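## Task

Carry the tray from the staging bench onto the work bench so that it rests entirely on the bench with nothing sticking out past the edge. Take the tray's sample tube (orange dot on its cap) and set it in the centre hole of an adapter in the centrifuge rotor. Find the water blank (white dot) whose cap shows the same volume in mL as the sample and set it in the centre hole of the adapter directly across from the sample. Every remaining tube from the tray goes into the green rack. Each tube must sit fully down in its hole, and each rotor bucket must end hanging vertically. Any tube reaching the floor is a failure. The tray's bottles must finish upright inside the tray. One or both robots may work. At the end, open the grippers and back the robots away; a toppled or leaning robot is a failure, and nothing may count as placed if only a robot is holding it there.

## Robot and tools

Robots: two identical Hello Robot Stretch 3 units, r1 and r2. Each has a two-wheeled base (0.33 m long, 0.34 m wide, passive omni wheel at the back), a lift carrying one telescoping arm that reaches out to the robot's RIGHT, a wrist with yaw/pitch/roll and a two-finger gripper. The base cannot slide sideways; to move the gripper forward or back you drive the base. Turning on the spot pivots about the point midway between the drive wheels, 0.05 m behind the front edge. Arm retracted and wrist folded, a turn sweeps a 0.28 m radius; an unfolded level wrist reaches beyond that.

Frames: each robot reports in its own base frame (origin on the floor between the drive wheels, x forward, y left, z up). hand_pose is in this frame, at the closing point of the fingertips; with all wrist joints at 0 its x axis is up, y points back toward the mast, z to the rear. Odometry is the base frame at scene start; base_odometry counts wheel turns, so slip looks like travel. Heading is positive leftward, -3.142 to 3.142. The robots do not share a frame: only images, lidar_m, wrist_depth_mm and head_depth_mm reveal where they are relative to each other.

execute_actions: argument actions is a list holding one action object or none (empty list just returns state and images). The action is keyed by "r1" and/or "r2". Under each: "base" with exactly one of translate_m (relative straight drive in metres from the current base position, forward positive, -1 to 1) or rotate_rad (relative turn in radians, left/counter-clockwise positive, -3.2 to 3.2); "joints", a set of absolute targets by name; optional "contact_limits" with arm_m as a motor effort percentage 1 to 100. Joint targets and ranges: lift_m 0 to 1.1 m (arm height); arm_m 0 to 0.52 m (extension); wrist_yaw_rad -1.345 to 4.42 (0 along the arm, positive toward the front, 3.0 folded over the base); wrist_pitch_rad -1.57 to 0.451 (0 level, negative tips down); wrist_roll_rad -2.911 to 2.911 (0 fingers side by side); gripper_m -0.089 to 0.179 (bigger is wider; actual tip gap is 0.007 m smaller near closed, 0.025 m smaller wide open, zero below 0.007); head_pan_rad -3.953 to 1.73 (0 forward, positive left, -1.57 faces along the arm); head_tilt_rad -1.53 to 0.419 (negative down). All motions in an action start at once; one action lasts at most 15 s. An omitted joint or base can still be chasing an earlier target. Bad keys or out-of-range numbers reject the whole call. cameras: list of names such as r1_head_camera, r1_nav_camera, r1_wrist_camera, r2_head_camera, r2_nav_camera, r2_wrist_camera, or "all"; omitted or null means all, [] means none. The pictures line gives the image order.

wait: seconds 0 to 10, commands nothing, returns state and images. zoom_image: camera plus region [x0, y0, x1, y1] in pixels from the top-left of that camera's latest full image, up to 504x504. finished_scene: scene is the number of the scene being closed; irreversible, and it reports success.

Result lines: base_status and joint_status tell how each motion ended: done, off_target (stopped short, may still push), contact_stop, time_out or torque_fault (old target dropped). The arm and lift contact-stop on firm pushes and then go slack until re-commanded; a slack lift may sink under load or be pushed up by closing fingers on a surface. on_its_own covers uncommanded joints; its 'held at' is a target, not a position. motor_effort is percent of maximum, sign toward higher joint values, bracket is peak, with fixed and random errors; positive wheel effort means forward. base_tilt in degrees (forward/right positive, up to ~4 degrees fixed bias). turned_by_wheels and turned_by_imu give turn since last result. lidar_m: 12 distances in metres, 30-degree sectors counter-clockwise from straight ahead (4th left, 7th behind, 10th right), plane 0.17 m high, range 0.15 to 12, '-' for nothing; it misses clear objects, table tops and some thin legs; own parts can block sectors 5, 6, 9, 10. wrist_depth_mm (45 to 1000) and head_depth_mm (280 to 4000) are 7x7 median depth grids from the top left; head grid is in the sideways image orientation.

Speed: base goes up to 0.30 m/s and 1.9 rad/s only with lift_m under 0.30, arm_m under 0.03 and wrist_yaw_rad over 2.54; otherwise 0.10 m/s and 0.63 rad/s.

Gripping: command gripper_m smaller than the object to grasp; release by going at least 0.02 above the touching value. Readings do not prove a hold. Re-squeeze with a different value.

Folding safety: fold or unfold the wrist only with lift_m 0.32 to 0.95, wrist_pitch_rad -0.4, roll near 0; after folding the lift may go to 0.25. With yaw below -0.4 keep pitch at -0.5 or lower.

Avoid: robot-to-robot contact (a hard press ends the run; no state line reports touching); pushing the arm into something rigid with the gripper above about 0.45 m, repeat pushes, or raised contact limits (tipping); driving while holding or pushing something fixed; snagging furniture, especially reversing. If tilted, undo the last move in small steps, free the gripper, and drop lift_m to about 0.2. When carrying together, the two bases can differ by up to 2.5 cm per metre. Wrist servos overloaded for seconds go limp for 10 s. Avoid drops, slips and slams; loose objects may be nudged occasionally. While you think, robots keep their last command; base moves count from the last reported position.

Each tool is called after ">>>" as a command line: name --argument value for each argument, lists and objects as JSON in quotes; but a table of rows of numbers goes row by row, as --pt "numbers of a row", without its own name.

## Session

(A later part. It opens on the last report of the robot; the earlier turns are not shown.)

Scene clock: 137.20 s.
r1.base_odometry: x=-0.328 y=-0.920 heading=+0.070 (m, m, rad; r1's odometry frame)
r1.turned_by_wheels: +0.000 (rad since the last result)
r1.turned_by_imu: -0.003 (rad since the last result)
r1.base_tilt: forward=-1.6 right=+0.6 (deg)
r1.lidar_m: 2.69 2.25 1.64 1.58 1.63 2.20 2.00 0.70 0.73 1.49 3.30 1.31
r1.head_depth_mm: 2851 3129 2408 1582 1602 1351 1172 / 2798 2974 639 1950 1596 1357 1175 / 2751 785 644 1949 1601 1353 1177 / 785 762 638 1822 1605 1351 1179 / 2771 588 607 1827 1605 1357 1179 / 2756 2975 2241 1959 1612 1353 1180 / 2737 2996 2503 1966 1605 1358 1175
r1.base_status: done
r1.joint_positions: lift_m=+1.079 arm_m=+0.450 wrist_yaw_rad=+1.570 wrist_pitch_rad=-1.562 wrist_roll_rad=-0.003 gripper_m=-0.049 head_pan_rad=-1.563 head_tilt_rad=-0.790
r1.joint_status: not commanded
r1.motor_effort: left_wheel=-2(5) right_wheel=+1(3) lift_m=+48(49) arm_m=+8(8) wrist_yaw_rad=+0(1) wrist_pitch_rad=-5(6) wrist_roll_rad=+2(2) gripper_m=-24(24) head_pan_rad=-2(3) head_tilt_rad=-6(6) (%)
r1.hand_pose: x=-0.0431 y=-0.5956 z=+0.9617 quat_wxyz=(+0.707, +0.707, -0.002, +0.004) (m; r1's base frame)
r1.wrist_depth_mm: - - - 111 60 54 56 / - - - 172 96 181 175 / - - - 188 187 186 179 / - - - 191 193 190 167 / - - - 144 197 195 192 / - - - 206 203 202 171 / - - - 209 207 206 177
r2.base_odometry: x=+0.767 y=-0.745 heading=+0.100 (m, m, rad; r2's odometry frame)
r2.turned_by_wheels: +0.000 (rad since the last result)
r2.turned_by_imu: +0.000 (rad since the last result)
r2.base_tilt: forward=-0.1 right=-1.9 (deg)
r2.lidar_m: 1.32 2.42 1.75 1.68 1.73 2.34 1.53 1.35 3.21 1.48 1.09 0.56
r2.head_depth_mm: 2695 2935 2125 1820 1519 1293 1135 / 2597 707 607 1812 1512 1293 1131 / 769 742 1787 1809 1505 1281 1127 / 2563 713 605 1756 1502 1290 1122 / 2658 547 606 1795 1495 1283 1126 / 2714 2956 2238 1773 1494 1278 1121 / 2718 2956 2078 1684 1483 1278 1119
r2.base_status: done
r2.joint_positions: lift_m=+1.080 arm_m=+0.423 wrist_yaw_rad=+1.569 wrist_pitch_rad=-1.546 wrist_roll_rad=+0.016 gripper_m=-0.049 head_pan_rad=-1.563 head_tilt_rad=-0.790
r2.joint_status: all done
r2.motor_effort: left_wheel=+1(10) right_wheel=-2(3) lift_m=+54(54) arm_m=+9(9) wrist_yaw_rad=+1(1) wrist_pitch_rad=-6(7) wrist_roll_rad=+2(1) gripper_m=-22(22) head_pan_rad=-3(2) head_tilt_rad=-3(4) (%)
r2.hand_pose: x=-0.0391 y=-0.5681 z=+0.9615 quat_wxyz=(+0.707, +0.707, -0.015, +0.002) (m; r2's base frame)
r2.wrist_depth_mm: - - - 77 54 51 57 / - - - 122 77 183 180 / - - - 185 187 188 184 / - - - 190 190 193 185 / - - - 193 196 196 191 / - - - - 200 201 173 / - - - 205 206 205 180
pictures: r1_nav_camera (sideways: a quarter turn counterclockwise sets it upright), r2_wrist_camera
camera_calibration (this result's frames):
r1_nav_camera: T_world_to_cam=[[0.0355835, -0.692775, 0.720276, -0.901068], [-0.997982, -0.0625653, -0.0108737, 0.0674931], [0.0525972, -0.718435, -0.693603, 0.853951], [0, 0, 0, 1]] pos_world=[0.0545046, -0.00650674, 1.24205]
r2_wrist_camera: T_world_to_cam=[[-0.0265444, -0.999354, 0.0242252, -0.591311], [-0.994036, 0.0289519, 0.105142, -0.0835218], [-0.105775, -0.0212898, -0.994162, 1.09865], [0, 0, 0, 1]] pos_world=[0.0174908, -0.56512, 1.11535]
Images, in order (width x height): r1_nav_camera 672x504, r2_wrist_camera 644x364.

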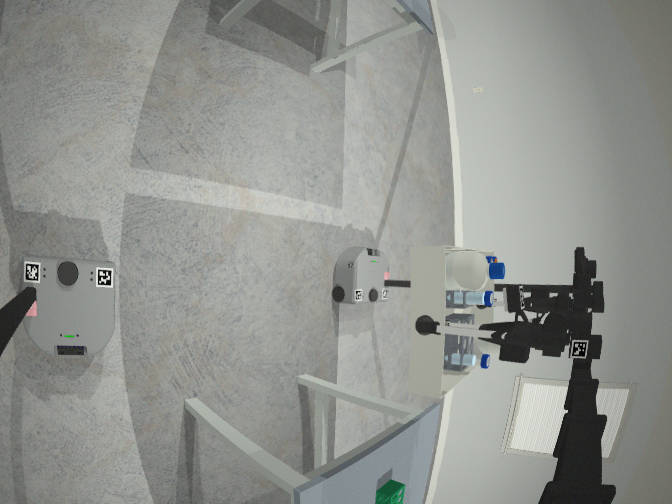

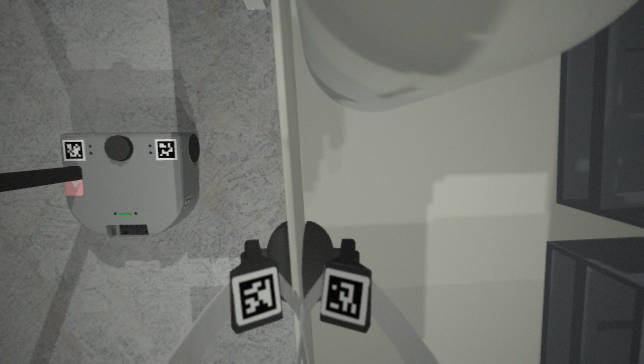

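>>> execute_actions --actions '[{"r1":{"base":{"translate_m":-0.65},"joints":{"arm_m":0.436}},"r2":{"base":{"translate_m":0.65},"joints":{"arm_m":0.409}}}]' --cameras '["r1_nav_camera","r2_wrist_camera","r1_wrist_camera"]'

Scene clock: 147.50 s.
r1.base_odometry: x=-0.977 y=-0.965 heading=+0.070 (m, m, rad; r1's odometry frame)
r1.turned_by_wheels: +0.000 (rad since the last result)
r1.turned_by_imu: +0.002 (rad since the last result)
r1.base_tilt: forward=-1.7 right=+0.7 (deg)
r1.lidar_m: 1.94 2.25 1.63 1.56 1.62 2.19 1.85 1.38 1.18 0.48 0.49 2.19
r1.head_depth_mm: 2873 3140 1023 794 706 1355 1178 / 2791 3019 636 793 708 1349 1177 / - 768 640 796 688 1351 1180 / 792 798 635 797 689 1354 1175 / 2774 686 607 798 689 1271 1150 / 2763 3028 2236 824 690 1328 1182 / 2721 3072 2529 1968 1604 1357 1177
r1.base_status: done
r1.joint_positions: lift_m=+1.079 arm_m=+0.436 wrist_yaw_rad=+1.572 wrist_pitch_rad=-1.554 wrist_roll_rad=-0.007 gripper_m=-0.049 head_pan_rad=-1.563 head_tilt_rad=-0.790
r1.joint_status: all done
r1.motor_effort: left_wheel=+0(4) right_wheel=-2(5) lift_m=+49(49) arm_m=-6(6) wrist_yaw_rad=-1(2) wrist_pitch_rad=-8(9) wrist_roll_rad=+3(4) gripper_m=-18(25) head_pan_rad=-3(3) head_tilt_rad=-6(8) (%)
r1.hand_pose: x=-0.0412 y=-0.5817 z=+0.9616 quat_wxyz=(+0.707, +0.707, -0.003, +0.009) (m; r1's base frame)
r1.wrist_depth_mm: - - 335 180 71 56 54 / - - 345 186 110 86 177 / - - 354 190 189 187 181 / - - 363 194 193 191 185 / - - 376 123 197 196 192 / - - - 293 201 201 193 / - - 401 211 207 207 197
r2.base_odometry: x=+1.414 y=-0.680 heading=+0.101 (m, m, rad; r2's odometry frame)
r2.turned_by_wheels: +0.000 (rad since the last result)
r2.turned_by_imu: -0.006 (rad since the last result)
r2.base_tilt: forward=-0.1 right=-1.9 (deg)
r2.lidar_m: 1.25 2.46 1.77 1.69 1.74 2.34 1.98 2.18 0.36 0.35 0.36 0.48
r2.head_depth_mm: 2694 2895 2132 1725 612 1269 1135 / 2602 701 607 733 610 808 1108 / 1689 726 779 732 607 1261 1087 / 2573 715 605 730 605 1263 1091 / 2682 544 602 724 605 1280 1086 / 2707 2933 904 722 603 1280 1083 / 2689 2925 894 718 600 1276 1098
r2.base_status: done
r2.joint_positions: lift_m=+1.080 arm_m=+0.410 wrist_yaw_rad=+1.575 wrist_pitch_rad=-1.540 wrist_roll_rad=+0.011 gripper_m=-0.049 head_pan_rad=-1.563 head_tilt_rad=-0.790
r2.joint_status: all done
r2.motor_effort: left_wheel=+8(12) right_wheel=-6(7) lift_m=+54(53) arm_m=-5(8) wrist_yaw_rad=-5(3) wrist_pitch_rad=-10(10) wrist_roll_rad=+3(3) gripper_m=-17(22) head_pan_rad=-2(2) head_tilt_rad=-3(4) (%)
r2.hand_pose: x=-0.0376 y=-0.5549 z=+0.9614 quat_wxyz=(+0.707, +0.707, -0.013, +0.008) (m; r2's base frame)
r2.wrist_depth_mm: - 337 340 110 62 53 51 / - 340 343 182 92 71 179 / - 345 352 187 186 187 184 / - 350 354 191 192 192 188 / - 359 359 193 194 196 196 / - 373 368 - 200 200 196 / - 372 378 377 206 206 200
pictures: r1_nav_camera (sideways: a quarter turn counterclockwise sets it upright), r1_wrist_camera, r2_wrist_camera
camera_calibration (this result's frames):
r1_nav_camera: T_world_to_cam=[[0.0355835, -0.692775, 0.720275, -0.901068], [-0.997982, -0.0625653, -0.0108737, 0.0674931], [0.0525972, -0.718435, -0.693603, 0.853951], [0, 0, 0, 1]] pos_world=[0.0545046, -0.00650673, 1.24205]
r1_wrist_camera: T_world_to_cam=[[0.0510026, -0.998601, -0.0139247, -0.568958], [-0.98153, -0.0526951, 0.183906, -0.222756], [-0.184383, 0.00428779, -0.982845, 1.10381], [0, 0, 0, 1]] pos_world=[0.0138991, -0.584633, 1.11791]
r2_wrist_camera: T_world_to_cam=[[-0.016401, -0.999572, 0.0242052, -0.577748], [-0.994875, 0.0187301, 0.0993653, -0.0825592], [-0.0997762, -0.0224515, -0.994757, 1.09915], [0, 0, 0, 1]] pos_world=[0.0180571, -0.551277, 1.11557]
Images, in order (width x height): r1_nav_camera 672x504, r1_wrist_camera 644x364, r2_wrist_camera 644x364.

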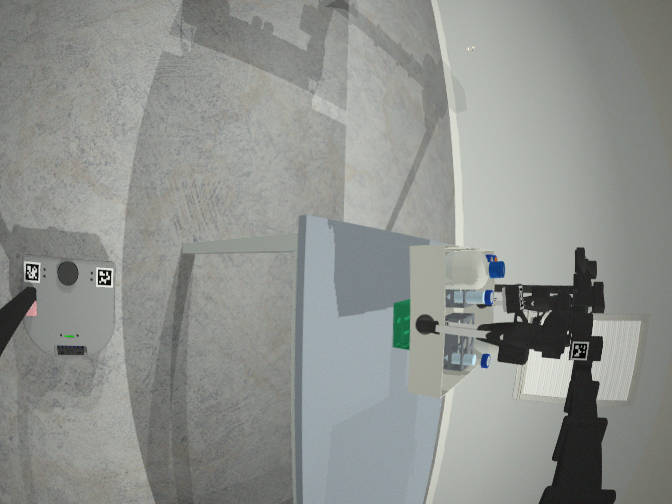

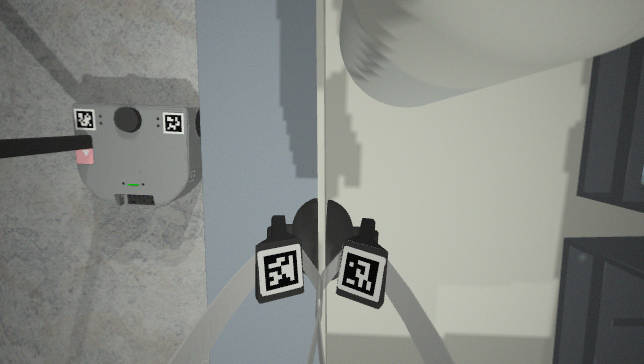

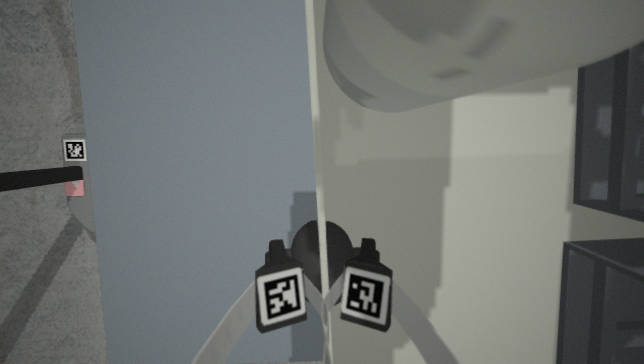

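>>> execute_actions --actions '[{"r1":{"base":{"translate_m":-0.5},"joints":{"arm_m":0.375}},"r2":{"base":{"translate_m":0.488},"joints":{"arm_m":0.465}}}]' --cameras '["r1_nav_camera","r1_wrist_camera"]'

>>> execute_actions --actions '[{"r1":{"joints":{"lift_m":0.925}},"r2":{"joints":{"lift_m":0.925}}}]' --cameras '[]'

>>> execute_actions --actions '[{"r1":{"joints":{"lift_m":0.916}},"r2":{"joints":{"lift_m":0.916}}}]' --cameras '[]'

>>> execute_actions --actions '[{"r1":{"joints":{"gripper_m":0.06}},"r2":{"joints":{"gripper_m":0.06}}}]' --cameras '[]'

>>> execute_actions --actions '[{"r1":{"joints":{"lift_m":1.095}},"r2":{"joints":{"lift_m":1.095}}}]' --cameras '[]'

>>> execute_actions --actions '[{"r1":{"joints":{"arm_m":0.05,"wrist_yaw_rad":0,"head_pan_rad":-2.2,"head_tilt_rad":-0.6}},"r2":{"joints":{"arm_m":0.1,"wrist_yaw_rad":0}}}]' --cameras '["r1_nav_camera","r1_head_camera","r2_head_camera"]'

Scene clock: 163.67 s.
r1.base_odometry: x=-1.476 y=-1.000 heading=+0.070 (m, m, rad; r1's odometry frame)
r1.turned_by_wheels: +0.000 (rad since the last result)
r1.turned_by_imu: +0.002 (rad since the last result)
r1.base_tilt: forward=-1.8 right=+0.6 (deg)
r1.lidar_m: 2.43 2.24 1.63 1.56 1.61 2.19 2.88 0.93 1.18 1.13 1.17 0.77
r1.head_depth_mm: 2827 3124 978 794 704 1354 1176 / 2833 3051 592 796 706 1355 1174 / - 723 690 774 707 1362 1172 / 745 834 671 774 707 1349 1173 / 2804 659 547 751 689 1358 1177 / 2745 3033 554 774 690 1361 1175 / 2749 3026 1028 799 691 1359 1174
r1.base_status: done
r1.joint_positions: lift_m=+1.079 arm_m=+0.375 wrist_yaw_rad=+1.575 wrist_pitch_rad=-1.550 wrist_roll_rad=-0.011 gripper_m=-0.049 head_pan_rad=-1.563 head_tilt_rad=-0.790
r1.joint_status: all done
r1.motor_effort: left_wheel=+1(3) right_wheel=-3(6) lift_m=+49(49) arm_m=-6(8) wrist_yaw_rad=-3(3) wrist_pitch_rad=-11(11) wrist_roll_rad=+5(5) gripper_m=-19(21) head_pan_rad=-3(3) head_tilt_rad=-6(5) (%)
r1.hand_pose: x=-0.0402 y=-0.5208 z=+0.9615 quat_wxyz=(+0.707, +0.707, -0.002, +0.012) (m; r1's base frame)
r1.wrist_depth_mm: - - - 182 71 58 57 / - - - 186 113 183 179 / - - - 191 188 187 183 / - - - 195 193 192 186 / - - - 123 198 196 191 / - - - 294 202 200 194 / - - - 210 207 206 198
r2.base_odometry: x=+1.899 y=-0.631 heading=+0.101 (m, m, rad; r2's odometry frame)
r2.turned_by_wheels: +0.000 (rad since the last result)
r2.turned_by_imu: -0.005 (rad since the last result)
r2.base_tilt: forward=+0.0 right=-1.8 (deg)
r2.lidar_m: 1.43 2.49 1.78 1.70 1.76 2.36 2.46 0.49 0.35 0.34 0.35 0.46
r2.head_depth_mm: 2665 2894 893 735 613 1246 1097 / 2593 742 857 735 609 1265 1096 / - 760 856 727 608 1262 1087 / 873 609 851 727 605 1258 1087 / 2622 589 846 725 603 1254 1082 / 2716 2935 899 722 602 1251 1077 / 2692 2926 896 719 600 1254 1078
r2.base_status: done
r2.joint_positions: lift_m=+1.080 arm_m=+0.465 wrist_yaw_rad=+1.578 wrist_pitch_rad=-1.536 wrist_roll_rad=+0.006 gripper_m=-0.049 head_pan_rad=-1.563 head_tilt_rad=-0.790
r2.joint_status: all done
r2.motor_effort: left_wheel=+11(15) right_wheel=-9(9) lift_m=+54(54) arm_m=+1(4) wrist_yaw_rad=-6(6) wrist_pitch_rad=-12(12) wrist_roll_rad=+5(5) gripper_m=-18(19) head_pan_rad=-2(2) head_tilt_rad=-3(3) (%)
r2.hand_pose: x=-0.0365 y=-0.6101 z=+0.9613 quat_wxyz=(+0.707, +0.707, -0.012, +0.012) (m; r2's base frame)
r2.wrist_depth_mm: 337 336 336 122 61 54 54 / 344 338 341 177 94 184 179 / 348 351 350 187 187 188 185 / 355 357 354 192 191 193 189 / 357 363 362 195 195 195 195 / 361 363 365 - 201 201 197 / 379 373 368 379 205 205 201
pictures: r1_nav_camera (sideways: a quarter turn counterclockwise sets it upright), r1_wrist_camera
camera_calibration (this result's frames):
r1_nav_camera: T_world_to_cam=[[0.0355833, -0.692775, 0.720276, -0.901068], [-0.997982, -0.0625651, -0.0108737, 0.0674931], [0.0525971, -0.718435, -0.693603, 0.853951], [0, 0, 0, 1]] pos_world=[0.0545046, -0.00650675, 1.24205]
r1_wrist_camera: T_world_to_cam=[[0.057294, -0.998264, -0.0136484, -0.507988], [-0.981914, -0.058816, 0.179959, -0.217923], [-0.18045, 0.00309092, -0.983579, 1.1039], [0, 0, 0, 1]] pos_world=[0.0143216, -0.523336, 1.11806]
Images, in order (width x height): r1_nav_camera 672x504, r1_wrist_camera 644x364.

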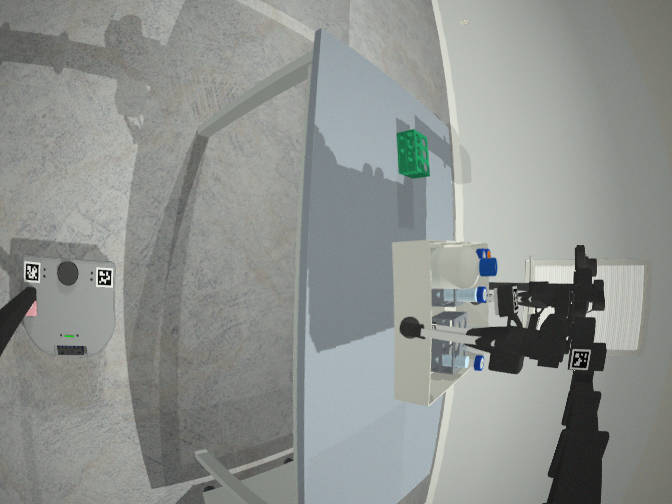

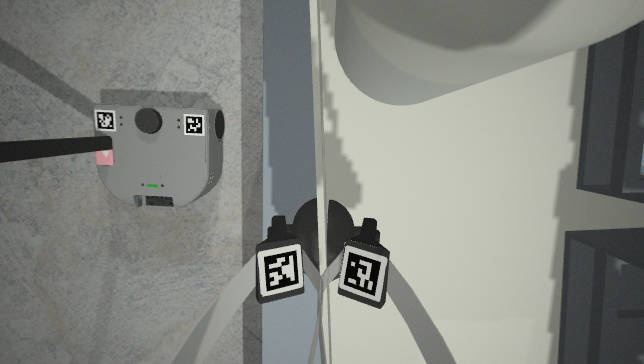

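Scene clock: 165.90 s.
r1.base_odometry: x=-1.476 y=-1.000 heading=+0.070 (m, m, rad; r1's odometry frame)
r1.turned_by_wheels: +0.000 (rad since the last result)
r1.turned_by_imu: +0.000 (rad since the last result)
r1.base_tilt: forward=-1.7 right=+0.6 (deg)
r1.lidar_m: 2.43 2.24 1.62 1.56 1.61 2.18 2.89 0.93 1.18 1.13 1.17 0.77
r1.head_depth_mm: 2820 3129 - 747 706 1349 1173 / 2846 3010 981 733 708 1350 1169 / 2837 - 871 773 708 1357 1171 / 2658 831 949 780 692 1352 1172 / 825 3017 957 644 683 1358 1183 / 2800 3060 1028 752 689 1355 1181 / 2748 3054 1030 800 691 1358 1176
r1.base_status: not commanded
r1.joint_positions: lift_m=+0.925 arm_m=+0.375 wrist_yaw_rad=+1.575 wrist_pitch_rad=-1.550 wrist_roll_rad=-0.011 gripper_m=-0.049 head_pan_rad=-1.563 head_tilt_rad=-0.790
r1.joint_status: all done
r1.motor_effort: left_wheel=+1(1) right_wheel=-3(3) lift_m=+38(41) arm_m=-6(6) wrist_yaw_rad=-3(3) wrist_pitch_rad=-11(11) wrist_roll_rad=+5(5) gripper_m=-18(19) head_pan_rad=-2(2) head_tilt_rad=-7(6) (%)
r1.hand_pose: x=-0.0402 y=-0.5208 z=+0.8069 quat_wxyz=(+0.707, +0.707, -0.002, +0.012) (m; r1's base frame)
r1.wrist_depth_mm: 916 920 191 182 71 58 57 / 941 930 197 187 112 183 178 / 988 - 200 191 188 188 183 / 996 - 206 195 193 192 185 / - - 214 123 197 196 191 / - - - 205 202 200 194 / - - 227 211 208 206 199
r2.base_odometry: x=+1.899 y=-0.631 heading=+0.101 (m, m, rad; r2's odometry frame)
r2.turned_by_wheels: +0.000 (rad since the last result)
r2.turned_by_imu: +0.000 (rad since the last result)
r2.base_tilt: forward=+0.0 right=-2.1 (deg)
r2.lidar_m: 1.43 2.49 1.79 1.70 1.75 2.36 2.46 0.49 0.35 0.34 0.35 0.46
r2.head_depth_mm: 2648 - - 737 611 1244 1093 / 2592 2893 841 734 610 1267 1095 / 2571 - 849 728 608 1266 1084 / 863 1525 725 728 607 1261 1087 / 2683 2940 714 727 605 1253 1081 / 2699 2898 899 721 603 1252 1084 / 2684 2910 895 721 600 1249 1077
r2.base_status: not commanded
r2.joint_positions: lift_m=+0.925 arm_m=+0.465 wrist_yaw_rad=+1.578 wrist_pitch_rad=-1.536 wrist_roll_rad=+0.006 gripper_m=-0.049 head_pan_rad=-1.563 head_tilt_rad=-0.790
r2.joint_status: all done
r2.motor_effort: left_wheel=+11(10) right_wheel=-8(8) lift_m=+39(46) arm_m=+1(1) wrist_yaw_rad=-6(6) wrist_pitch_rad=-12(12) wrist_roll_rad=+4(5) gripper_m=-18(18) head_pan_rad=-2(2) head_tilt_rad=-5(4) (%)
r2.hand_pose: x=-0.0365 y=-0.6101 z=+0.8067 quat_wxyz=(+0.707, +0.707, -0.012, +0.012) (m; r2's base frame)
r2.wrist_depth_mm: 190 190 193 123 61 54 54 / 194 194 195 161 94 184 179 / 198 199 199 189 187 188 183 / 201 201 203 193 191 192 189 / 204 205 205 195 194 196 196 / 207 209 209 - 199 202 198 / 210 214 214 213 207 207 202
pictures: none
No camera images: the call's "cameras" was empty. Leave "cameras" out to get every camera's image.

Scene clock: 166.60 s.
r1.base_odometry: x=-1.476 y=-1.000 heading=+0.070 (m, m, rad; r1's odometry frame)
r1.turned_by_wheels: +0.000 (rad since the last result)
r1.turned_by_imu: +0.000 (rad since the last result)
r1.base_tilt: forward=-1.6 right=+0.7 (deg)
r1.lidar_m: 2.43 2.24 1.63 1.56 1.61 2.19 2.88 0.93 1.18 1.13 1.18 0.77
r1.head_depth_mm: 2831 3129 - - 704 1356 1169 / 2846 2998 943 741 706 1343 1174 / 2810 - 875 789 707 1354 1175 / 2699 816 955 787 691 1352 1175 / 932 3013 958 644 682 1355 1181 / 2757 3048 1029 751 688 1356 1175 / 2769 3072 1030 799 691 1360 1185
r1.base_status: not commanded
r1.joint_positions: lift_m=+0.916 arm_m=+0.375 wrist_yaw_rad=+1.575 wrist_pitch_rad=-1.549 wrist_roll_rad=-0.011 gripper_m=-0.049 head_pan_rad=-1.563 head_tilt_rad=-0.790
r1.joint_status: all done
r1.motor_effort: left_wheel=+0(0) right_wheel=-2(2) lift_m=+36(36) arm_m=-6(6) wrist_yaw_rad=-4(4) wrist_pitch_rad=-11(12) wrist_roll_rad=+5(5) gripper_m=-20(19) head_pan_rad=-2(3) head_tilt_rad=-6(5) (%)
r1.hand_pose: x=-0.0398 y=-0.5208 z=+0.7979 quat_wxyz=(+0.707, +0.707, -0.002, +0.013) (m; r1's base frame)
r1.wrist_depth_mm: 910 908 183 179 68 55 53 / 924 928 188 185 108 181 176 / 968 - 192 189 187 186 182 / 988 - 198 194 193 190 186 / - - 204 123 197 197 193 / - - - 206 203 203 196 / - - 216 212 209 209 200
r2.base_odometry: x=+1.899 y=-0.631 heading=+0.101 (m, m, rad; r2's odometry frame)
r2.turned_by_wheels: +0.000 (rad since the last result)
r2.turned_by_imu: +0.000 (rad since the last result)
r2.base_tilt: forward=-0.1 right=-2.0 (deg)
r2.lidar_m: 1.44 2.48 1.78 1.70 1.75 2.35 2.46 0.49 0.35 0.34 0.35 0.46
r2.head_depth_mm: 2667 - - 738 612 1247 1096 / 2610 2910 846 735 610 1265 1094 / 2605 - 851 729 607 1265 1091 / 790 1580 844 728 608 1256 1090 / 2660 2920 720 724 604 1256 1086 / 2661 2877 899 722 601 1256 1083 / 2706 2918 897 719 599 1247 1080
r2.base_status: not commanded
r2.joint_positions: lift_m=+0.916 arm_m=+0.465 wrist_yaw_rad=+1.578 wrist_pitch_rad=-1.536 wrist_roll_rad=+0.006 gripper_m=-0.049 head_pan_rad=-1.563 head_tilt_rad=-0.790
r2.joint_status: all done
r2.motor_effort: left_wheel=+11(11) right_wheel=-8(9) lift_m=+39(39) arm_m=+1(2) wrist_yaw_rad=-6(7) wrist_pitch_rad=-12(12) wrist_roll_rad=+5(5) gripper_m=-18(18) head_pan_rad=-3(2) head_tilt_rad=-3(4) (%)
r2.hand_pose: x=-0.0365 y=-0.6101 z=+0.7977 quat_wxyz=(+0.707, +0.707, -0.012, +0.012) (m; r2's base frame)
r2.wrist_depth_mm: 183 183 183 124 65 57 59 / 186 185 187 160 98 186 182 / 188 189 189 189 189 189 186 / 191 192 192 192 192 193 187 / 193 197 195 194 194 198 195 / 198 199 199 - 199 201 195 / 201 202 201 204 203 204 198
pictures: none
No camera images: the call's "cameras" was empty. Leave "cameras" out to get every camera's image.

Scene clock: 168.20 s.
r1.base_odometry: x=-1.476 y=-1.000 heading=+0.070 (m, m, rad; r1's odometry frame)
r1.turned_by_wheels: +0.000 (rad since the last result)
r1.turned_by_imu: +0.000 (rad since the last result)
r1.base_tilt: forward=-1.5 right=+0.5 (deg)
r1.lidar_m: 2.42 2.24 1.62 1.56 1.61 2.20 2.88 0.93 1.18 1.13 1.17 0.77
r1.head_depth_mm: 2856 3117 - - 705 1355 1173 / 2830 3047 963 741 707 1353 1176 / 2821 - 874 784 708 1353 1172 / 2667 818 947 779 692 1358 1178 / 934 3023 954 645 683 1358 1175 / 2761 3051 1028 751 691 1360 1176 / 2767 3056 1028 800 692 1354 1181
r1.base_status: not commanded
r1.joint_positions: lift_m=+0.916 arm_m=+0.375 wrist_yaw_rad=+1.573 wrist_pitch_rad=-1.565 wrist_roll_rad=-0.003 gripper_m=+0.060 head_pan_rad=-1.563 head_tilt_rad=-0.790
r1.joint_status: all done
r1.motor_effort: left_wheel=-2(0) right_wheel=+1(3) lift_m=+37(36) arm_m=-4(6) wrist_yaw_rad=-2(3) wrist_pitch_rad=-3(11) wrist_roll_rad=+2(5) gripper_m=+0(79) head_pan_rad=-3(3) head_tilt_rad=-6(8) (%)
r1.hand_pose: x=-0.0440 y=-0.5206 z=+0.7983 quat_wxyz=(+0.707, +0.707, +0.000, +0.004) (m; r1's base frame)
r1.wrist_depth_mm: 898 885 182 179 75 59 57 / 934 939 187 183 129 181 177 / - - 191 189 187 188 182 / - - 197 195 194 194 191 / - - - 201 197 198 192 / - - 213 208 207 205 197 / - - 221 215 213 211 203
r2.base_odometry: x=+1.899 y=-0.631 heading=+0.101 (m, m, rad; r2's odometry frame)
r2.turned_by_wheels: +0.000 (rad since the last result)
r2.turned_by_imu: +0.000 (rad since the last result)
r2.base_tilt: forward=+0.0 right=-1.8 (deg)
r2.lidar_m: 1.43 2.48 1.78 1.71 1.75 2.36 2.46 0.49 0.35 0.34 0.35 0.46
r2.head_depth_mm: 2680 - - 735 612 1242 1098 / 2579 2898 843 734 609 1267 1094 / 2610 - 851 728 608 1266 1091 / 790 1560 847 727 605 1260 1092 / 2687 2904 719 723 604 1257 1082 / 2691 2920 902 722 602 1255 1085 / 2686 2920 896 718 602 1249 1078
r2.base_status: not commanded
r2.joint_positions: lift_m=+0.916 arm_m=+0.465 wrist_yaw_rad=+1.572 wrist_pitch_rad=-1.550 wrist_roll_rad=+0.015 gripper_m=+0.060 head_pan_rad=-1.563 head_tilt_rad=-0.790
r2.joint_status: all done
r2.motor_effort: left_wheel=+5(11) right_wheel=-4(8) lift_m=+39(39) arm_m=+1(1) wrist_yaw_rad=-2(5) wrist_pitch_rad=-4(12) wrist_roll_rad=+2(5) gripper_m=+1(80) head_pan_rad=-2(3) head_tilt_rad=-3(4) (%)
r2.hand_pose: x=-0.0403 y=-0.6100 z=+0.7980 quat_wxyz=(+0.707, +0.707, -0.012, +0.002) (m; r2's base frame)
r2.wrist_depth_mm: 181 181 183 113 71 62 158 / 184 185 187 185 111 187 182 / 188 190 190 190 189 192 188 / 192 193 194 194 194 195 194 / 195 196 198 198 198 199 196 / 199 200 - 202 - 203 198 / 203 204 207 207 206 207 203
pictures: none
No camera images: the call's "cameras" was empty. Leave "cameras" out to get every camera's image.

Scene clock: 170.67 s.
r1.base_odometry: x=-1.476 y=-1.000 heading=+0.070 (m, m, rad; r1's odometry frame)
r1.turned_by_wheels: +0.000 (rad since the last result)
r1.turned_by_imu: +0.000 (rad since the last result)
r1.base_tilt: forward=-1.5 right=+0.8 (deg)
r1.lidar_m: 2.42 2.23 1.62 1.55 1.61 2.19 2.88 0.93 1.18 1.13 1.17 0.77
r1.head_depth_mm: 2851 3151 1018 794 706 1345 1173 / 2847 3146 1020 750 707 1350 1178 / - 3144 867 787 707 1353 1171 / 743 3000 968 777 692 1355 1177 / 2739 3166 953 646 684 1355 1178 / 2785 3045 1029 753 690 1361 1174 / 2754 3047 1029 802 692 1361 1176
r1.base_status: not commanded
r1.joint_positions: lift_m=+1.095 arm_m=+0.375 wrist_yaw_rad=+1.573 wrist_pitch_rad=-1.565 wrist_roll_rad=-0.003 gripper_m=+0.060 head_pan_rad=-1.563 head_tilt_rad=-0.790
r1.joint_status: all done
r1.motor_effort: left_wheel=-1(2) right_wheel=+1(0) lift_m=+41(44) arm_m=-4(4) wrist_yaw_rad=-2(2) wrist_pitch_rad=-3(3) wrist_roll_rad=+2(2) gripper_m=+0(1) head_pan_rad=-3(2) head_tilt_rad=-6(6) (%)
r1.hand_pose: x=-0.0441 y=-0.5206 z=+0.9771 quat_wxyz=(+0.707, +0.707, +0.000, +0.003) (m; r1's base frame)
r1.wrist_depth_mm: - - - 316 181 291 229 / - - - 355 232 322 346 / - - - 363 362 299 356 / - - - 376 372 346 368 / - - - 389 386 328 362 / - - - 396 376 332 349 / - - - 418 418 420 411
r2.base_odometry: x=+1.899 y=-0.631 heading=+0.101 (m, m, rad; r2's odometry frame)
r2.turned_by_wheels: +0.000 (rad since the last result)
r2.turned_by_imu: +0.000 (rad since the last result)
r2.base_tilt: forward=+0.0 right=-2.0 (deg)
r2.lidar_m: 1.43 2.49 1.78 1.70 1.75 2.36 2.45 0.49 0.35 0.34 0.35 0.46
r2.head_depth_mm: 2671 2952 924 738 612 1244 1094 / 2719 2904 846 734 611 1267 1093 / 2740 972 852 731 607 1257 1092 / 1486 2851 847 728 607 1264 1090 / 2666 2912 717 725 604 1253 1083 / 2698 2899 901 723 603 1253 1081 / 2687 2883 895 721 601 1252 1083
r2.base_status: not commanded
r2.joint_positions: lift_m=+1.095 arm_m=+0.465 wrist_yaw_rad=+1.572 wrist_pitch_rad=-1.551 wrist_roll_rad=+0.015 gripper_m=+0.060 head_pan_rad=-1.563 head_tilt_rad=-0.790
r2.joint_status: all done
r2.motor_effort: left_wheel=+5(5) right_wheel=-3(3) lift_m=+46(48) arm_m=+2(1) wrist_yaw_rad=-2(1) wrist_pitch_rad=-4(4) wrist_roll_rad=+2(2) gripper_m=+1(0) head_pan_rad=-2(2) head_tilt_rad=-3(4) (%)
r2.hand_pose: x=-0.0404 y=-0.6100 z=+0.9768 quat_wxyz=(+0.707, +0.707, -0.012, +0.002) (m; r2's base frame)
r2.wrist_depth_mm: 348 350 352 341 293 294 253 / 360 355 359 235 331 306 362 / 363 356 361 362 370 312 373 / 371 368 375 371 372 333 378 / 382 378 374 382 380 322 326 / - 382 - 393 - 326 344 / - 395 401 393 366 337 402
pictures: none
No camera images: the call's "cameras" was empty. Leave "cameras" out to get every camera's image.

Scene clock: 174.57 s.
r1.base_odometry: x=-1.476 y=-1.000 heading=+0.070 (m, m, rad; r1's odometry frame)
r1.turned_by_wheels: +0.000 (rad since the last result)
r1.turned_by_imu: +0.000 (rad since the last result)
r1.base_tilt: forward=-1.8 right=+0.5 (deg)
r1.lidar_m: 2.43 2.24 1.63 1.56 1.61 2.19 2.88 0.93 1.18 1.13 1.17 0.77
r1.head_depth_mm: - - 1315 1088 1231 1416 1282 / - - 1445 1041 1429 1446 1279 / - - 2346 1043 870 1528 1288 / - - 1463 1049 791 1539 1284 / - - 3779 940 793 1426 1286 / - 3387 - - 794 676 1321 / - - - - 759 658 -
r1.base_status: not commanded
r1.joint_positions: lift_m=+1.095 arm_m=+0.050 wrist_yaw_rad=+0.003 wrist_pitch_rad=-1.566 wrist_roll_rad=-0.001 gripper_m=+0.060 head_pan_rad=-2.193 head_tilt_rad=-0.606
r1.joint_status: all done
r1.motor_effort: left_wheel=-2(1) right_wheel=+1(0) lift_m=+41(42) arm_m=-4(5) wrist_yaw_rad=-2(3) wrist_pitch_rad=-2(3) wrist_roll_rad=+1(1) gripper_m=-1(1) head_pan_rad=-2(29) head_tilt_rad=+5(28) (%)
r1.hand_pose: x=-0.0217 y=-0.1723 z=+0.9771 quat_wxyz=(+0.502, +0.500, -0.500, -0.498) (m; r1's base frame)
r1.wrist_depth_mm: - - - - - - - / - - - - - - - / - - - - - - - / - - - - - - - / - - - - - - - / - - - - - - - / - - - - - - -
r2.base_odometry: x=+1.899 y=-0.631 heading=+0.101 (m, m, rad; r2's odometry frame)
r2.turned_by_wheels: +0.000 (rad since the last result)
r2.turned_by_imu: +0.000 (rad since the last result)
r2.base_tilt: forward=-0.1 right=-1.9 (deg)
r2.lidar_m: 1.43 2.49 1.78 1.70 1.75 2.36 2.46 0.49 0.35 0.34 0.35 0.46
r2.head_depth_mm: - 2812 923 737 612 1244 1096 / - - - 693 618 1269 1093 / - - - - 608 1269 1090 / 2626 2873 751 708 621 1258 1086 / 2689 2917 717 725 605 1253 1086 / 2694 2922 903 723 603 1257 1082 / 2686 2936 897 719 601 1247 1080
r2.base_status: not commanded
r2.joint_positions: lift_m=+1.095 arm_m=+0.100 wrist_yaw_rad=+0.001 wrist_pitch_rad=-1.552 wrist_roll_rad=+0.016 gripper_m=+0.060 head_pan_rad=-1.563 head_tilt_rad=-0.790
r2.joint_status: all done
r2.motor_effort: left_wheel=+5(5) right_wheel=-3(3) lift_m=+45(46) arm_m=-4(5) wrist_yaw_rad=+0(2) wrist_pitch_rad=-3(4) wrist_roll_rad=+2(2) gripper_m=+1(1) head_pan_rad=-2(2) head_tilt_rad=-3(3) (%)
r2.hand_pose: x=-0.0217 y=-0.2261 z=+0.9768 quat_wxyz=(+0.501, +0.492, -0.508, -0.499) (m; r2's base frame)
r2.wrist_depth_mm: 348 352 351 355 354 355 363 / 351 354 355 365 364 368 374 / 367 362 - - - - - / - - - - - - - / - - - - - - - / - - - - - - - / - - - - - - -
pictures: r1_head_camera (sideways: a quarter turn clockwise sets it upright), r1_nav_camera (sideways: a quarter turn counterclockwise sets it upright), r2_head_camera (sideways: a quarter turn clockwise sets it upright)
camera_calibration (this result's frames):
r1_head_camera: T_world_to_cam=[[0.341662, 0.400558, -0.850189, 1.12586], [0.779138, -0.626596, 0.0178945, -0.0293449], [-0.525557, -0.668529, -0.526174, 0.647462], [0, 0, 0, 1]] pos_world=[-0.0215199, -0.0365112, 1.29839]
r1_nav_camera: T_world_to_cam=[[-0.295452, -0.464036, 0.835092, -1.04871], [-0.844028, 0.536298, -0.000608699, 0.0531916], [-0.447576, -0.705021, -0.55011, 0.670339], [0, 0, 0, 1]] pos_world=[0.0350781, -0.0425642, 1.24457]
r2_head_camera: T_world_to_cam=[[-0.0476365, 0.705867, -0.70674, 0.937145], [0.99861, 0.0496434, -0.0177273, 0.0235221], [0.0225719, -0.706602, -0.707251, 0.875771], [0, 0, 0, 1]] pos_world=[0.0013851, -0.0438459, 1.28213]
Images, in order (width x height): r1_head_camera 896x504, r1_nav_camera 672x504, r2_head_camera 896x504.

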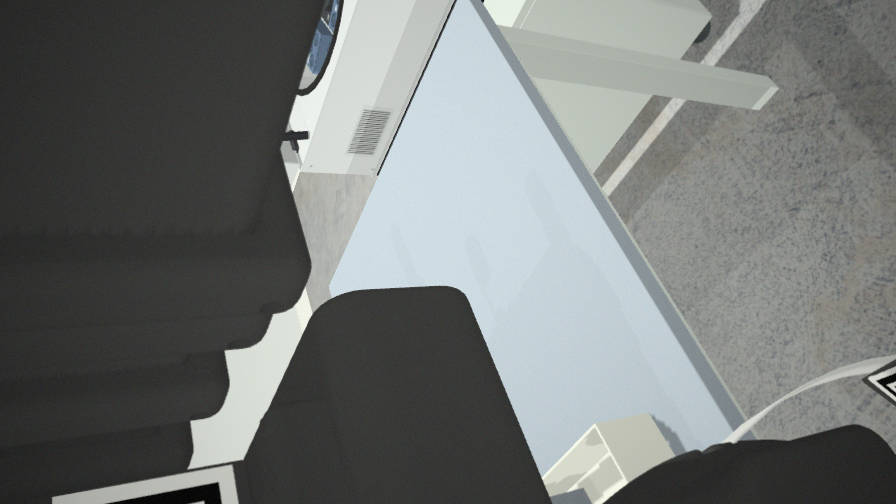

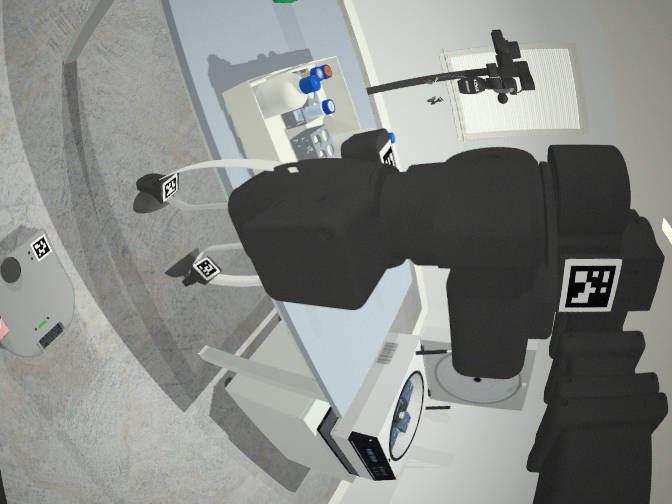

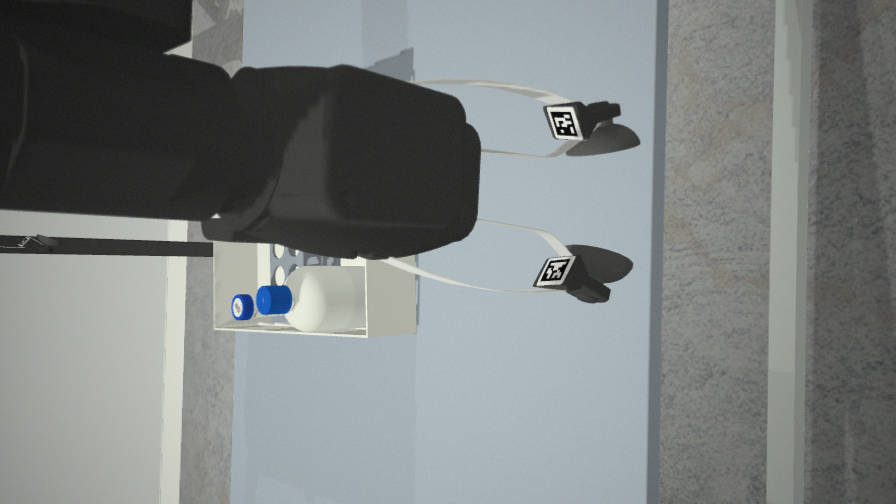

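>>> execute_actions --actions '[{"r1":{"base":{"translate_m":0.10},"joints":{"arm_m":0.46,"wrist_pitch_rad":-1.3,"gripper_m":0.075,"head_pan_rad":-1.57,"head_tilt_rad":-0.7}},"r2":{"base":{"translate_m":-0.3},"joints":{"arm_m":0,"head_tilt_rad":-0.6,"head_pan_rad":-1.3,"wrist_yaw_rad":1.57,"wrist_pitch_rad":-0.4,"lift_m":0.94}}}]' --cameras '["r1_wrist_camera","r1_head_camera","r2_head_camera"]'

Scene clock: 196.90 s.
r1.base_odometry: x=-1.376 y=-0.993 heading=+0.070 (m, m, rad; r1's odometry frame)
r1.turned_by_wheels: +0.000 (rad since the last result)
r1.turned_by_imu: -0.001 (rad since the last result)
r1.base_tilt: forward=-1.7 right=+0.5 (deg)
r1.lidar_m: 2.33 2.24 1.62 1.56 1.61 2.19 1.85 1.01 1.18 1.13 0.71 0.69
r1.head_depth_mm: 2895 3163 1231 872 693 1396 1223 / 2837 3122 1123 832 676 1405 1222 / 2806 3083 1241 818 675 1406 1220 / - - 1246 753 658 1366 1227 / 2727 3061 3080 914 717 1377 1227 / 1315 2965 1666 916 722 1378 1228 / 2634 3012 3094 910 720 1376 1229
r1.base_status: done
r1.joint_positions: lift_m=+1.095 arm_m=+0.460 wrist_yaw_rad=+0.001 wrist_pitch_rad=-1.304 wrist_roll_rad=+0.000 gripper_m=+0.075 head_pan_rad=-1.577 head_tilt_rad=-0.692
r1.joint_status: all done
r1.motor_effort: left_wheel=-2(4) right_wheel=+1(3) lift_m=+41(41) arm_m=+5(5) wrist_yaw_rad=-1(2) wrist_pitch_rad=+2(3) wrist_roll_rad=+1(1) gripper_m=+0(58) head_pan_rad=+3(30) head_tilt_rad=-5(20) (%)
r1.hand_pose: x=-0.0216 y=-0.6489 z=+0.9799 quat_wxyz=(+0.563, +0.430, -0.561, -0.429) (m; r1's base frame)
r1.wrist_depth_mm: 344 402 400 396 394 313 399 / 364 394 398 394 392 380 393 / 391 392 394 327 382 353 387 / 390 390 388 327 324 324 326 / 383 384 387 383 383 381 378 / 383 381 379 350 378 374 373 / 376 377 375 235 363 355 351
r2.base_odometry: x=+1.601 y=-0.661 heading=+0.101 (m, m, rad; r2's odometry frame)
r2.turned_by_wheels: +0.000 (rad since the last result)
r2.turned_by_imu: +0.000 (rad since the last result)
r2.base_tilt: forward=-0.2 right=-2.1 (deg)
r2.lidar_m: 1.46 2.47 1.77 1.69 1.74 2.34 2.16 0.50 0.36 0.34 0.36 0.48
r2.head_depth_mm: 2516 2737 2972 936 724 - - / 2543 2825 3048 930 719 593 - / 753 1516 1113 890 715 583 - / 2671 2995 1105 886 710 596 - / 2791 3076 3154 912 709 - - / 2859 3186 3148 793 705 608 - / 2955 3333 3145 900 701 605 1188
r2.base_status: done
r2.joint_positions: lift_m=+0.940 arm_m=+0.001 wrist_yaw_rad=+1.568 wrist_pitch_rad=-0.421 wrist_roll_rad=+0.017 gripper_m=+0.060 head_pan_rad=-1.307 head_tilt_rad=-0.606
r2.joint_status: all done
r2.motor_effort: left_wheel=+3(5) right_wheel=-2(6) lift_m=+30(37) arm_m=-4(5) wrist_yaw_rad=+2(3) wrist_pitch_rad=+12(13) wrist_roll_rad=+1(2) gripper_m=+0(1) head_pan_rad=+3(21) head_tilt_rad=+1(14) (%)
r2.hand_pose: x=+0.2027 y=-0.1462 z=+0.9522 quat_wxyz=(+0.591, +0.596, -0.390, +0.379) (m; r2's base frame)
r2.wrist_depth_mm: - - - - - - - / - - - - - - - / - - - - 769 786 775 / - - - - 608 574 583 / - - - - 487 469 465 / - - - - - 392 393 / - - - - - 334 333
pictures: r1_head_camera (sideways: a quarter turn clockwise sets it upright), r1_wrist_camera, r2_head_camera (sideways: a quarter turn clockwise sets it upright)
camera_calibration (this result's frames):
r1_head_camera: T_world_to_cam=[[0.0478914, 0.595071, -0.802245, 1.06514], [0.997951, -0.062631, 0.0131174, -0.0244587], [-0.0424395, -0.801229, -0.596851, 0.736466], [0, 0, 0, 1]] pos_world=[0.0046529, -0.0452874, 1.29438]
r1_wrist_camera: T_world_to_cam=[[-0.998907, -0.0466615, -0.00290361, -0.0525306], [-0.046374, 0.996802, -0.06508, 0.734845], [0.00593105, -0.0648742, -0.997876, 1.09974], [0, 0, 0, 1]] pos_world=[-0.0249181, -0.663601, 1.14508]
r2_head_camera: T_world_to_cam=[[-0.188067, 0.534054, -0.824267, 1.09119], [0.954453, 0.297299, -0.0251466, 0.0334557], [0.231624, -0.791454, -0.565642, 0.69029], [0, 0, 0, 1]] pos_world=[0.0133978, -0.0463698, 1.29073]
Images, in order (width x height): r1_head_camera 896x504, r1_wrist_camera 644x364, r2_head_camera 896x504.

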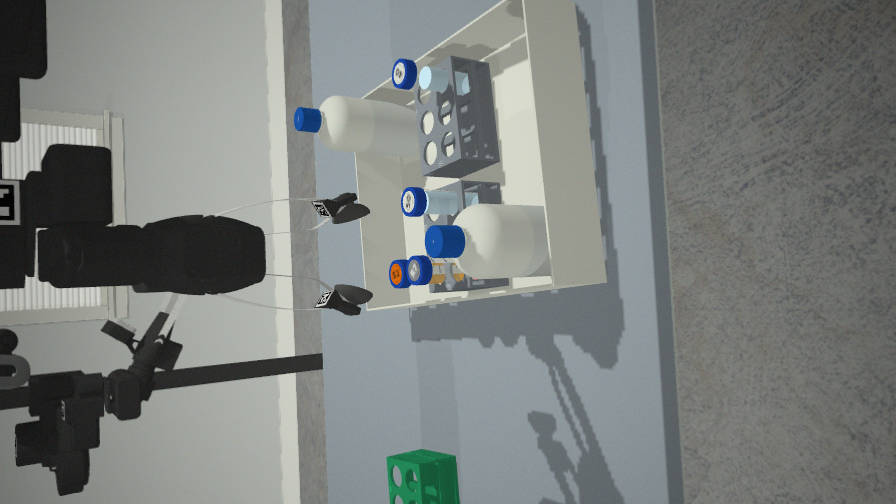

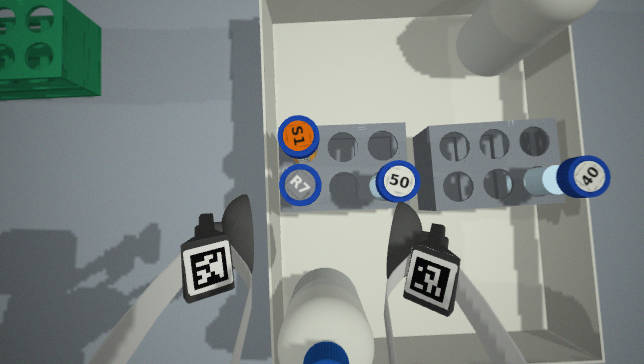

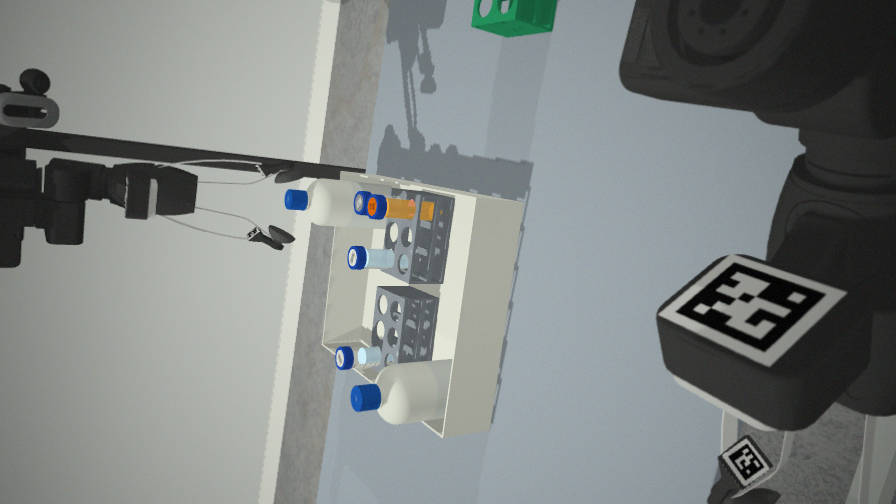

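>>> execute_actions --actions '[{"r1":{"base":{"translate_m":0.018},"joints":{"arm_m":0.502,"wrist_pitch_rad":-1.2,"gripper_m":0.065,"lift_m":1.03}}}]' --cameras '["r1_wrist_camera","r2_head_camera"]'

Scene clock: 209.40 s.
r1.base_odometry: x=-1.358 y=-0.992 heading=+0.070 (m, m, rad; r1's odometry frame)
r1.turned_by_wheels: +0.000 (rad since the last result)
r1.turned_by_imu: -0.001 (rad since the last result)
r1.base_tilt: forward=-1.7 right=+0.7 (deg)
r1.lidar_m: 2.31 2.24 1.63 1.56 1.62 2.19 1.85 1.03 1.18 1.13 0.69 0.68
r1.head_depth_mm: 2740 - 1175 817 688 1403 1227 / 2734 3161 1124 852 676 1404 1220 / 2697 3131 1251 809 675 1402 1226 / 2688 - 1191 769 665 1370 1223 / 2736 3091 1679 915 719 1374 1231 / 1313 2956 3085 918 720 1377 1225 / 2624 3000 3070 909 722 1376 1233
r1.base_status: done
r1.joint_positions: lift_m=+1.030 arm_m=+0.502 wrist_yaw_rad=+0.001 wrist_pitch_rad=-1.206 wrist_roll_rad=+0.000 gripper_m=+0.065 head_pan_rad=-1.577 head_tilt_rad=-0.692
r1.joint_status: all done
r1.motor_effort: left_wheel=-2(3) right_wheel=+1(5) lift_m=+29(33) arm_m=+5(5) wrist_yaw_rad=-1(1) wrist_pitch_rad=+3(4) wrist_roll_rad=+1(1) gripper_m=+0(50) head_pan_rad=+3(3) head_tilt_rad=-5(5) (%)
r1.hand_pose: x=-0.0215 y=-0.7154 z=+0.9210 quat_wxyz=(+0.583, +0.402, -0.582, -0.401) (m; r1's base frame)
r1.wrist_depth_mm: 362 360 362 361 308 310 212 / 318 350 353 346 344 326 230 / 315 344 340 337 338 337 291 / 333 332 330 331 334 331 296 / 323 324 324 203 307 263 265 / 314 316 313 252 256 258 255 / 307 307 307 306 306 306 303
r2.base_odometry: x=+1.601 y=-0.661 heading=+0.101 (m, m, rad; r2's odometry frame)
r2.turned_by_wheels: +0.000 (rad since the last result)
r2.turned_by_imu: +0.000 (rad since the last result)
r2.base_tilt: forward=-0.2 right=-2.0 (deg)
r2.lidar_m: 1.46 2.48 1.77 1.69 1.75 2.34 2.17 0.50 0.36 0.35 0.35 0.47
r2.head_depth_mm: 2504 2761 2996 936 723 - - / 1371 2845 3053 927 717 592 - / 989 782 1600 889 714 584 - / 2621 2988 1108 885 713 596 - / 2793 3117 3180 912 707 - - / 2829 3209 3157 794 706 606 - / 2944 3329 3110 903 702 605 1191
r2.base_status: not commanded
r2.joint_positions: lift_m=+0.940 arm_m=+0.001 wrist_yaw_rad=+1.568 wrist_pitch_rad=-0.421 wrist_roll_rad=+0.017 gripper_m=+0.060 head_pan_rad=-1.307 head_tilt_rad=-0.606
r2.joint_status: not commanded
r2.motor_effort: left_wheel=+3(3) right_wheel=-2(2) lift_m=+31(31) arm_m=-4(4) wrist_yaw_rad=+1(1) wrist_pitch_rad=+12(12) wrist_roll_rad=+1(1) gripper_m=+1(1) head_pan_rad=+3(3) head_tilt_rad=+1(3) (%)
r2.hand_pose: x=+0.2027 y=-0.1462 z=+0.9522 quat_wxyz=(+0.591, +0.596, -0.390, +0.379) (m; r2's base frame)
r2.wrist_depth_mm: - - - - - - - / - - - - - - - / - - - - 770 782 784 / - - - - 609 579 582 / - - - - 486 462 462 / - - - - - 382 388 / - - - - - 338 334
pictures: r1_wrist_camera, r2_head_camera (sideways: a quarter turn clockwise sets it upright)
camera_calibration (this result's frames):
r1_wrist_camera: T_world_to_cam=[[-0.998903, -0.0468073, 0.00153592, -0.0599617], [-0.0464378, 0.985704, -0.161962, 0.878589], [0.00606702, -0.161855, -0.986796, 0.956982], [0, 0, 0, 1]] pos_world=[-0.0249022, -0.713942, 1.08674]
r2_head_camera: T_world_to_cam=[[-0.188067, 0.534054, -0.824267, 1.09119], [0.954453, 0.297299, -0.0251466, 0.0334557], [0.231624, -0.791454, -0.565642, 0.69029], [0, 0, 0, 1]] pos_world=[0.0133977, -0.0463698, 1.29073]
Images, in order (width x height): r1_wrist_camera 644x364, r2_head_camera 896x504.

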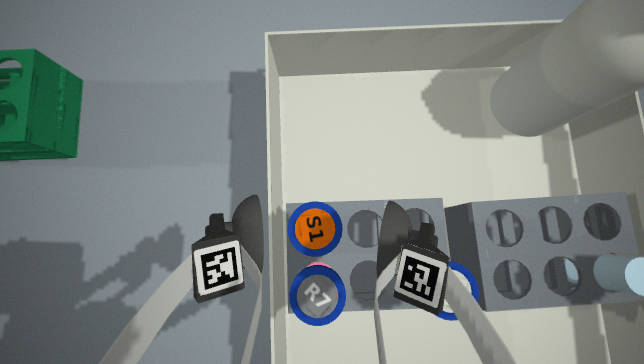

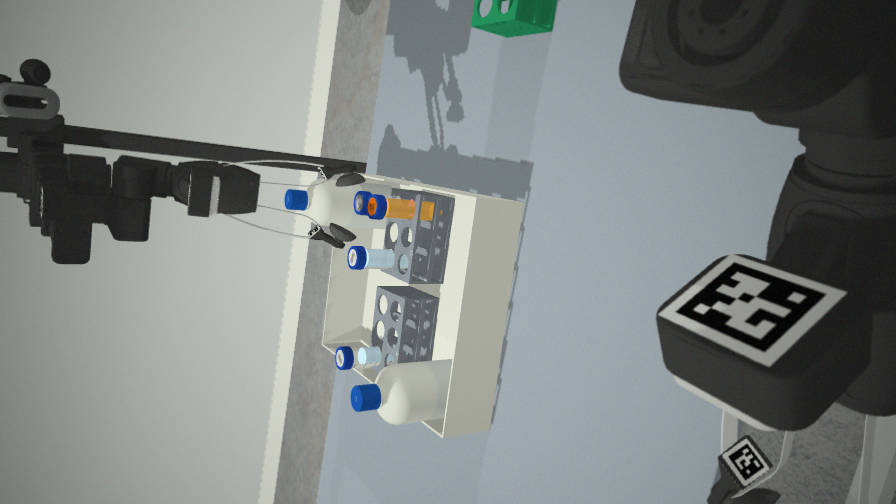

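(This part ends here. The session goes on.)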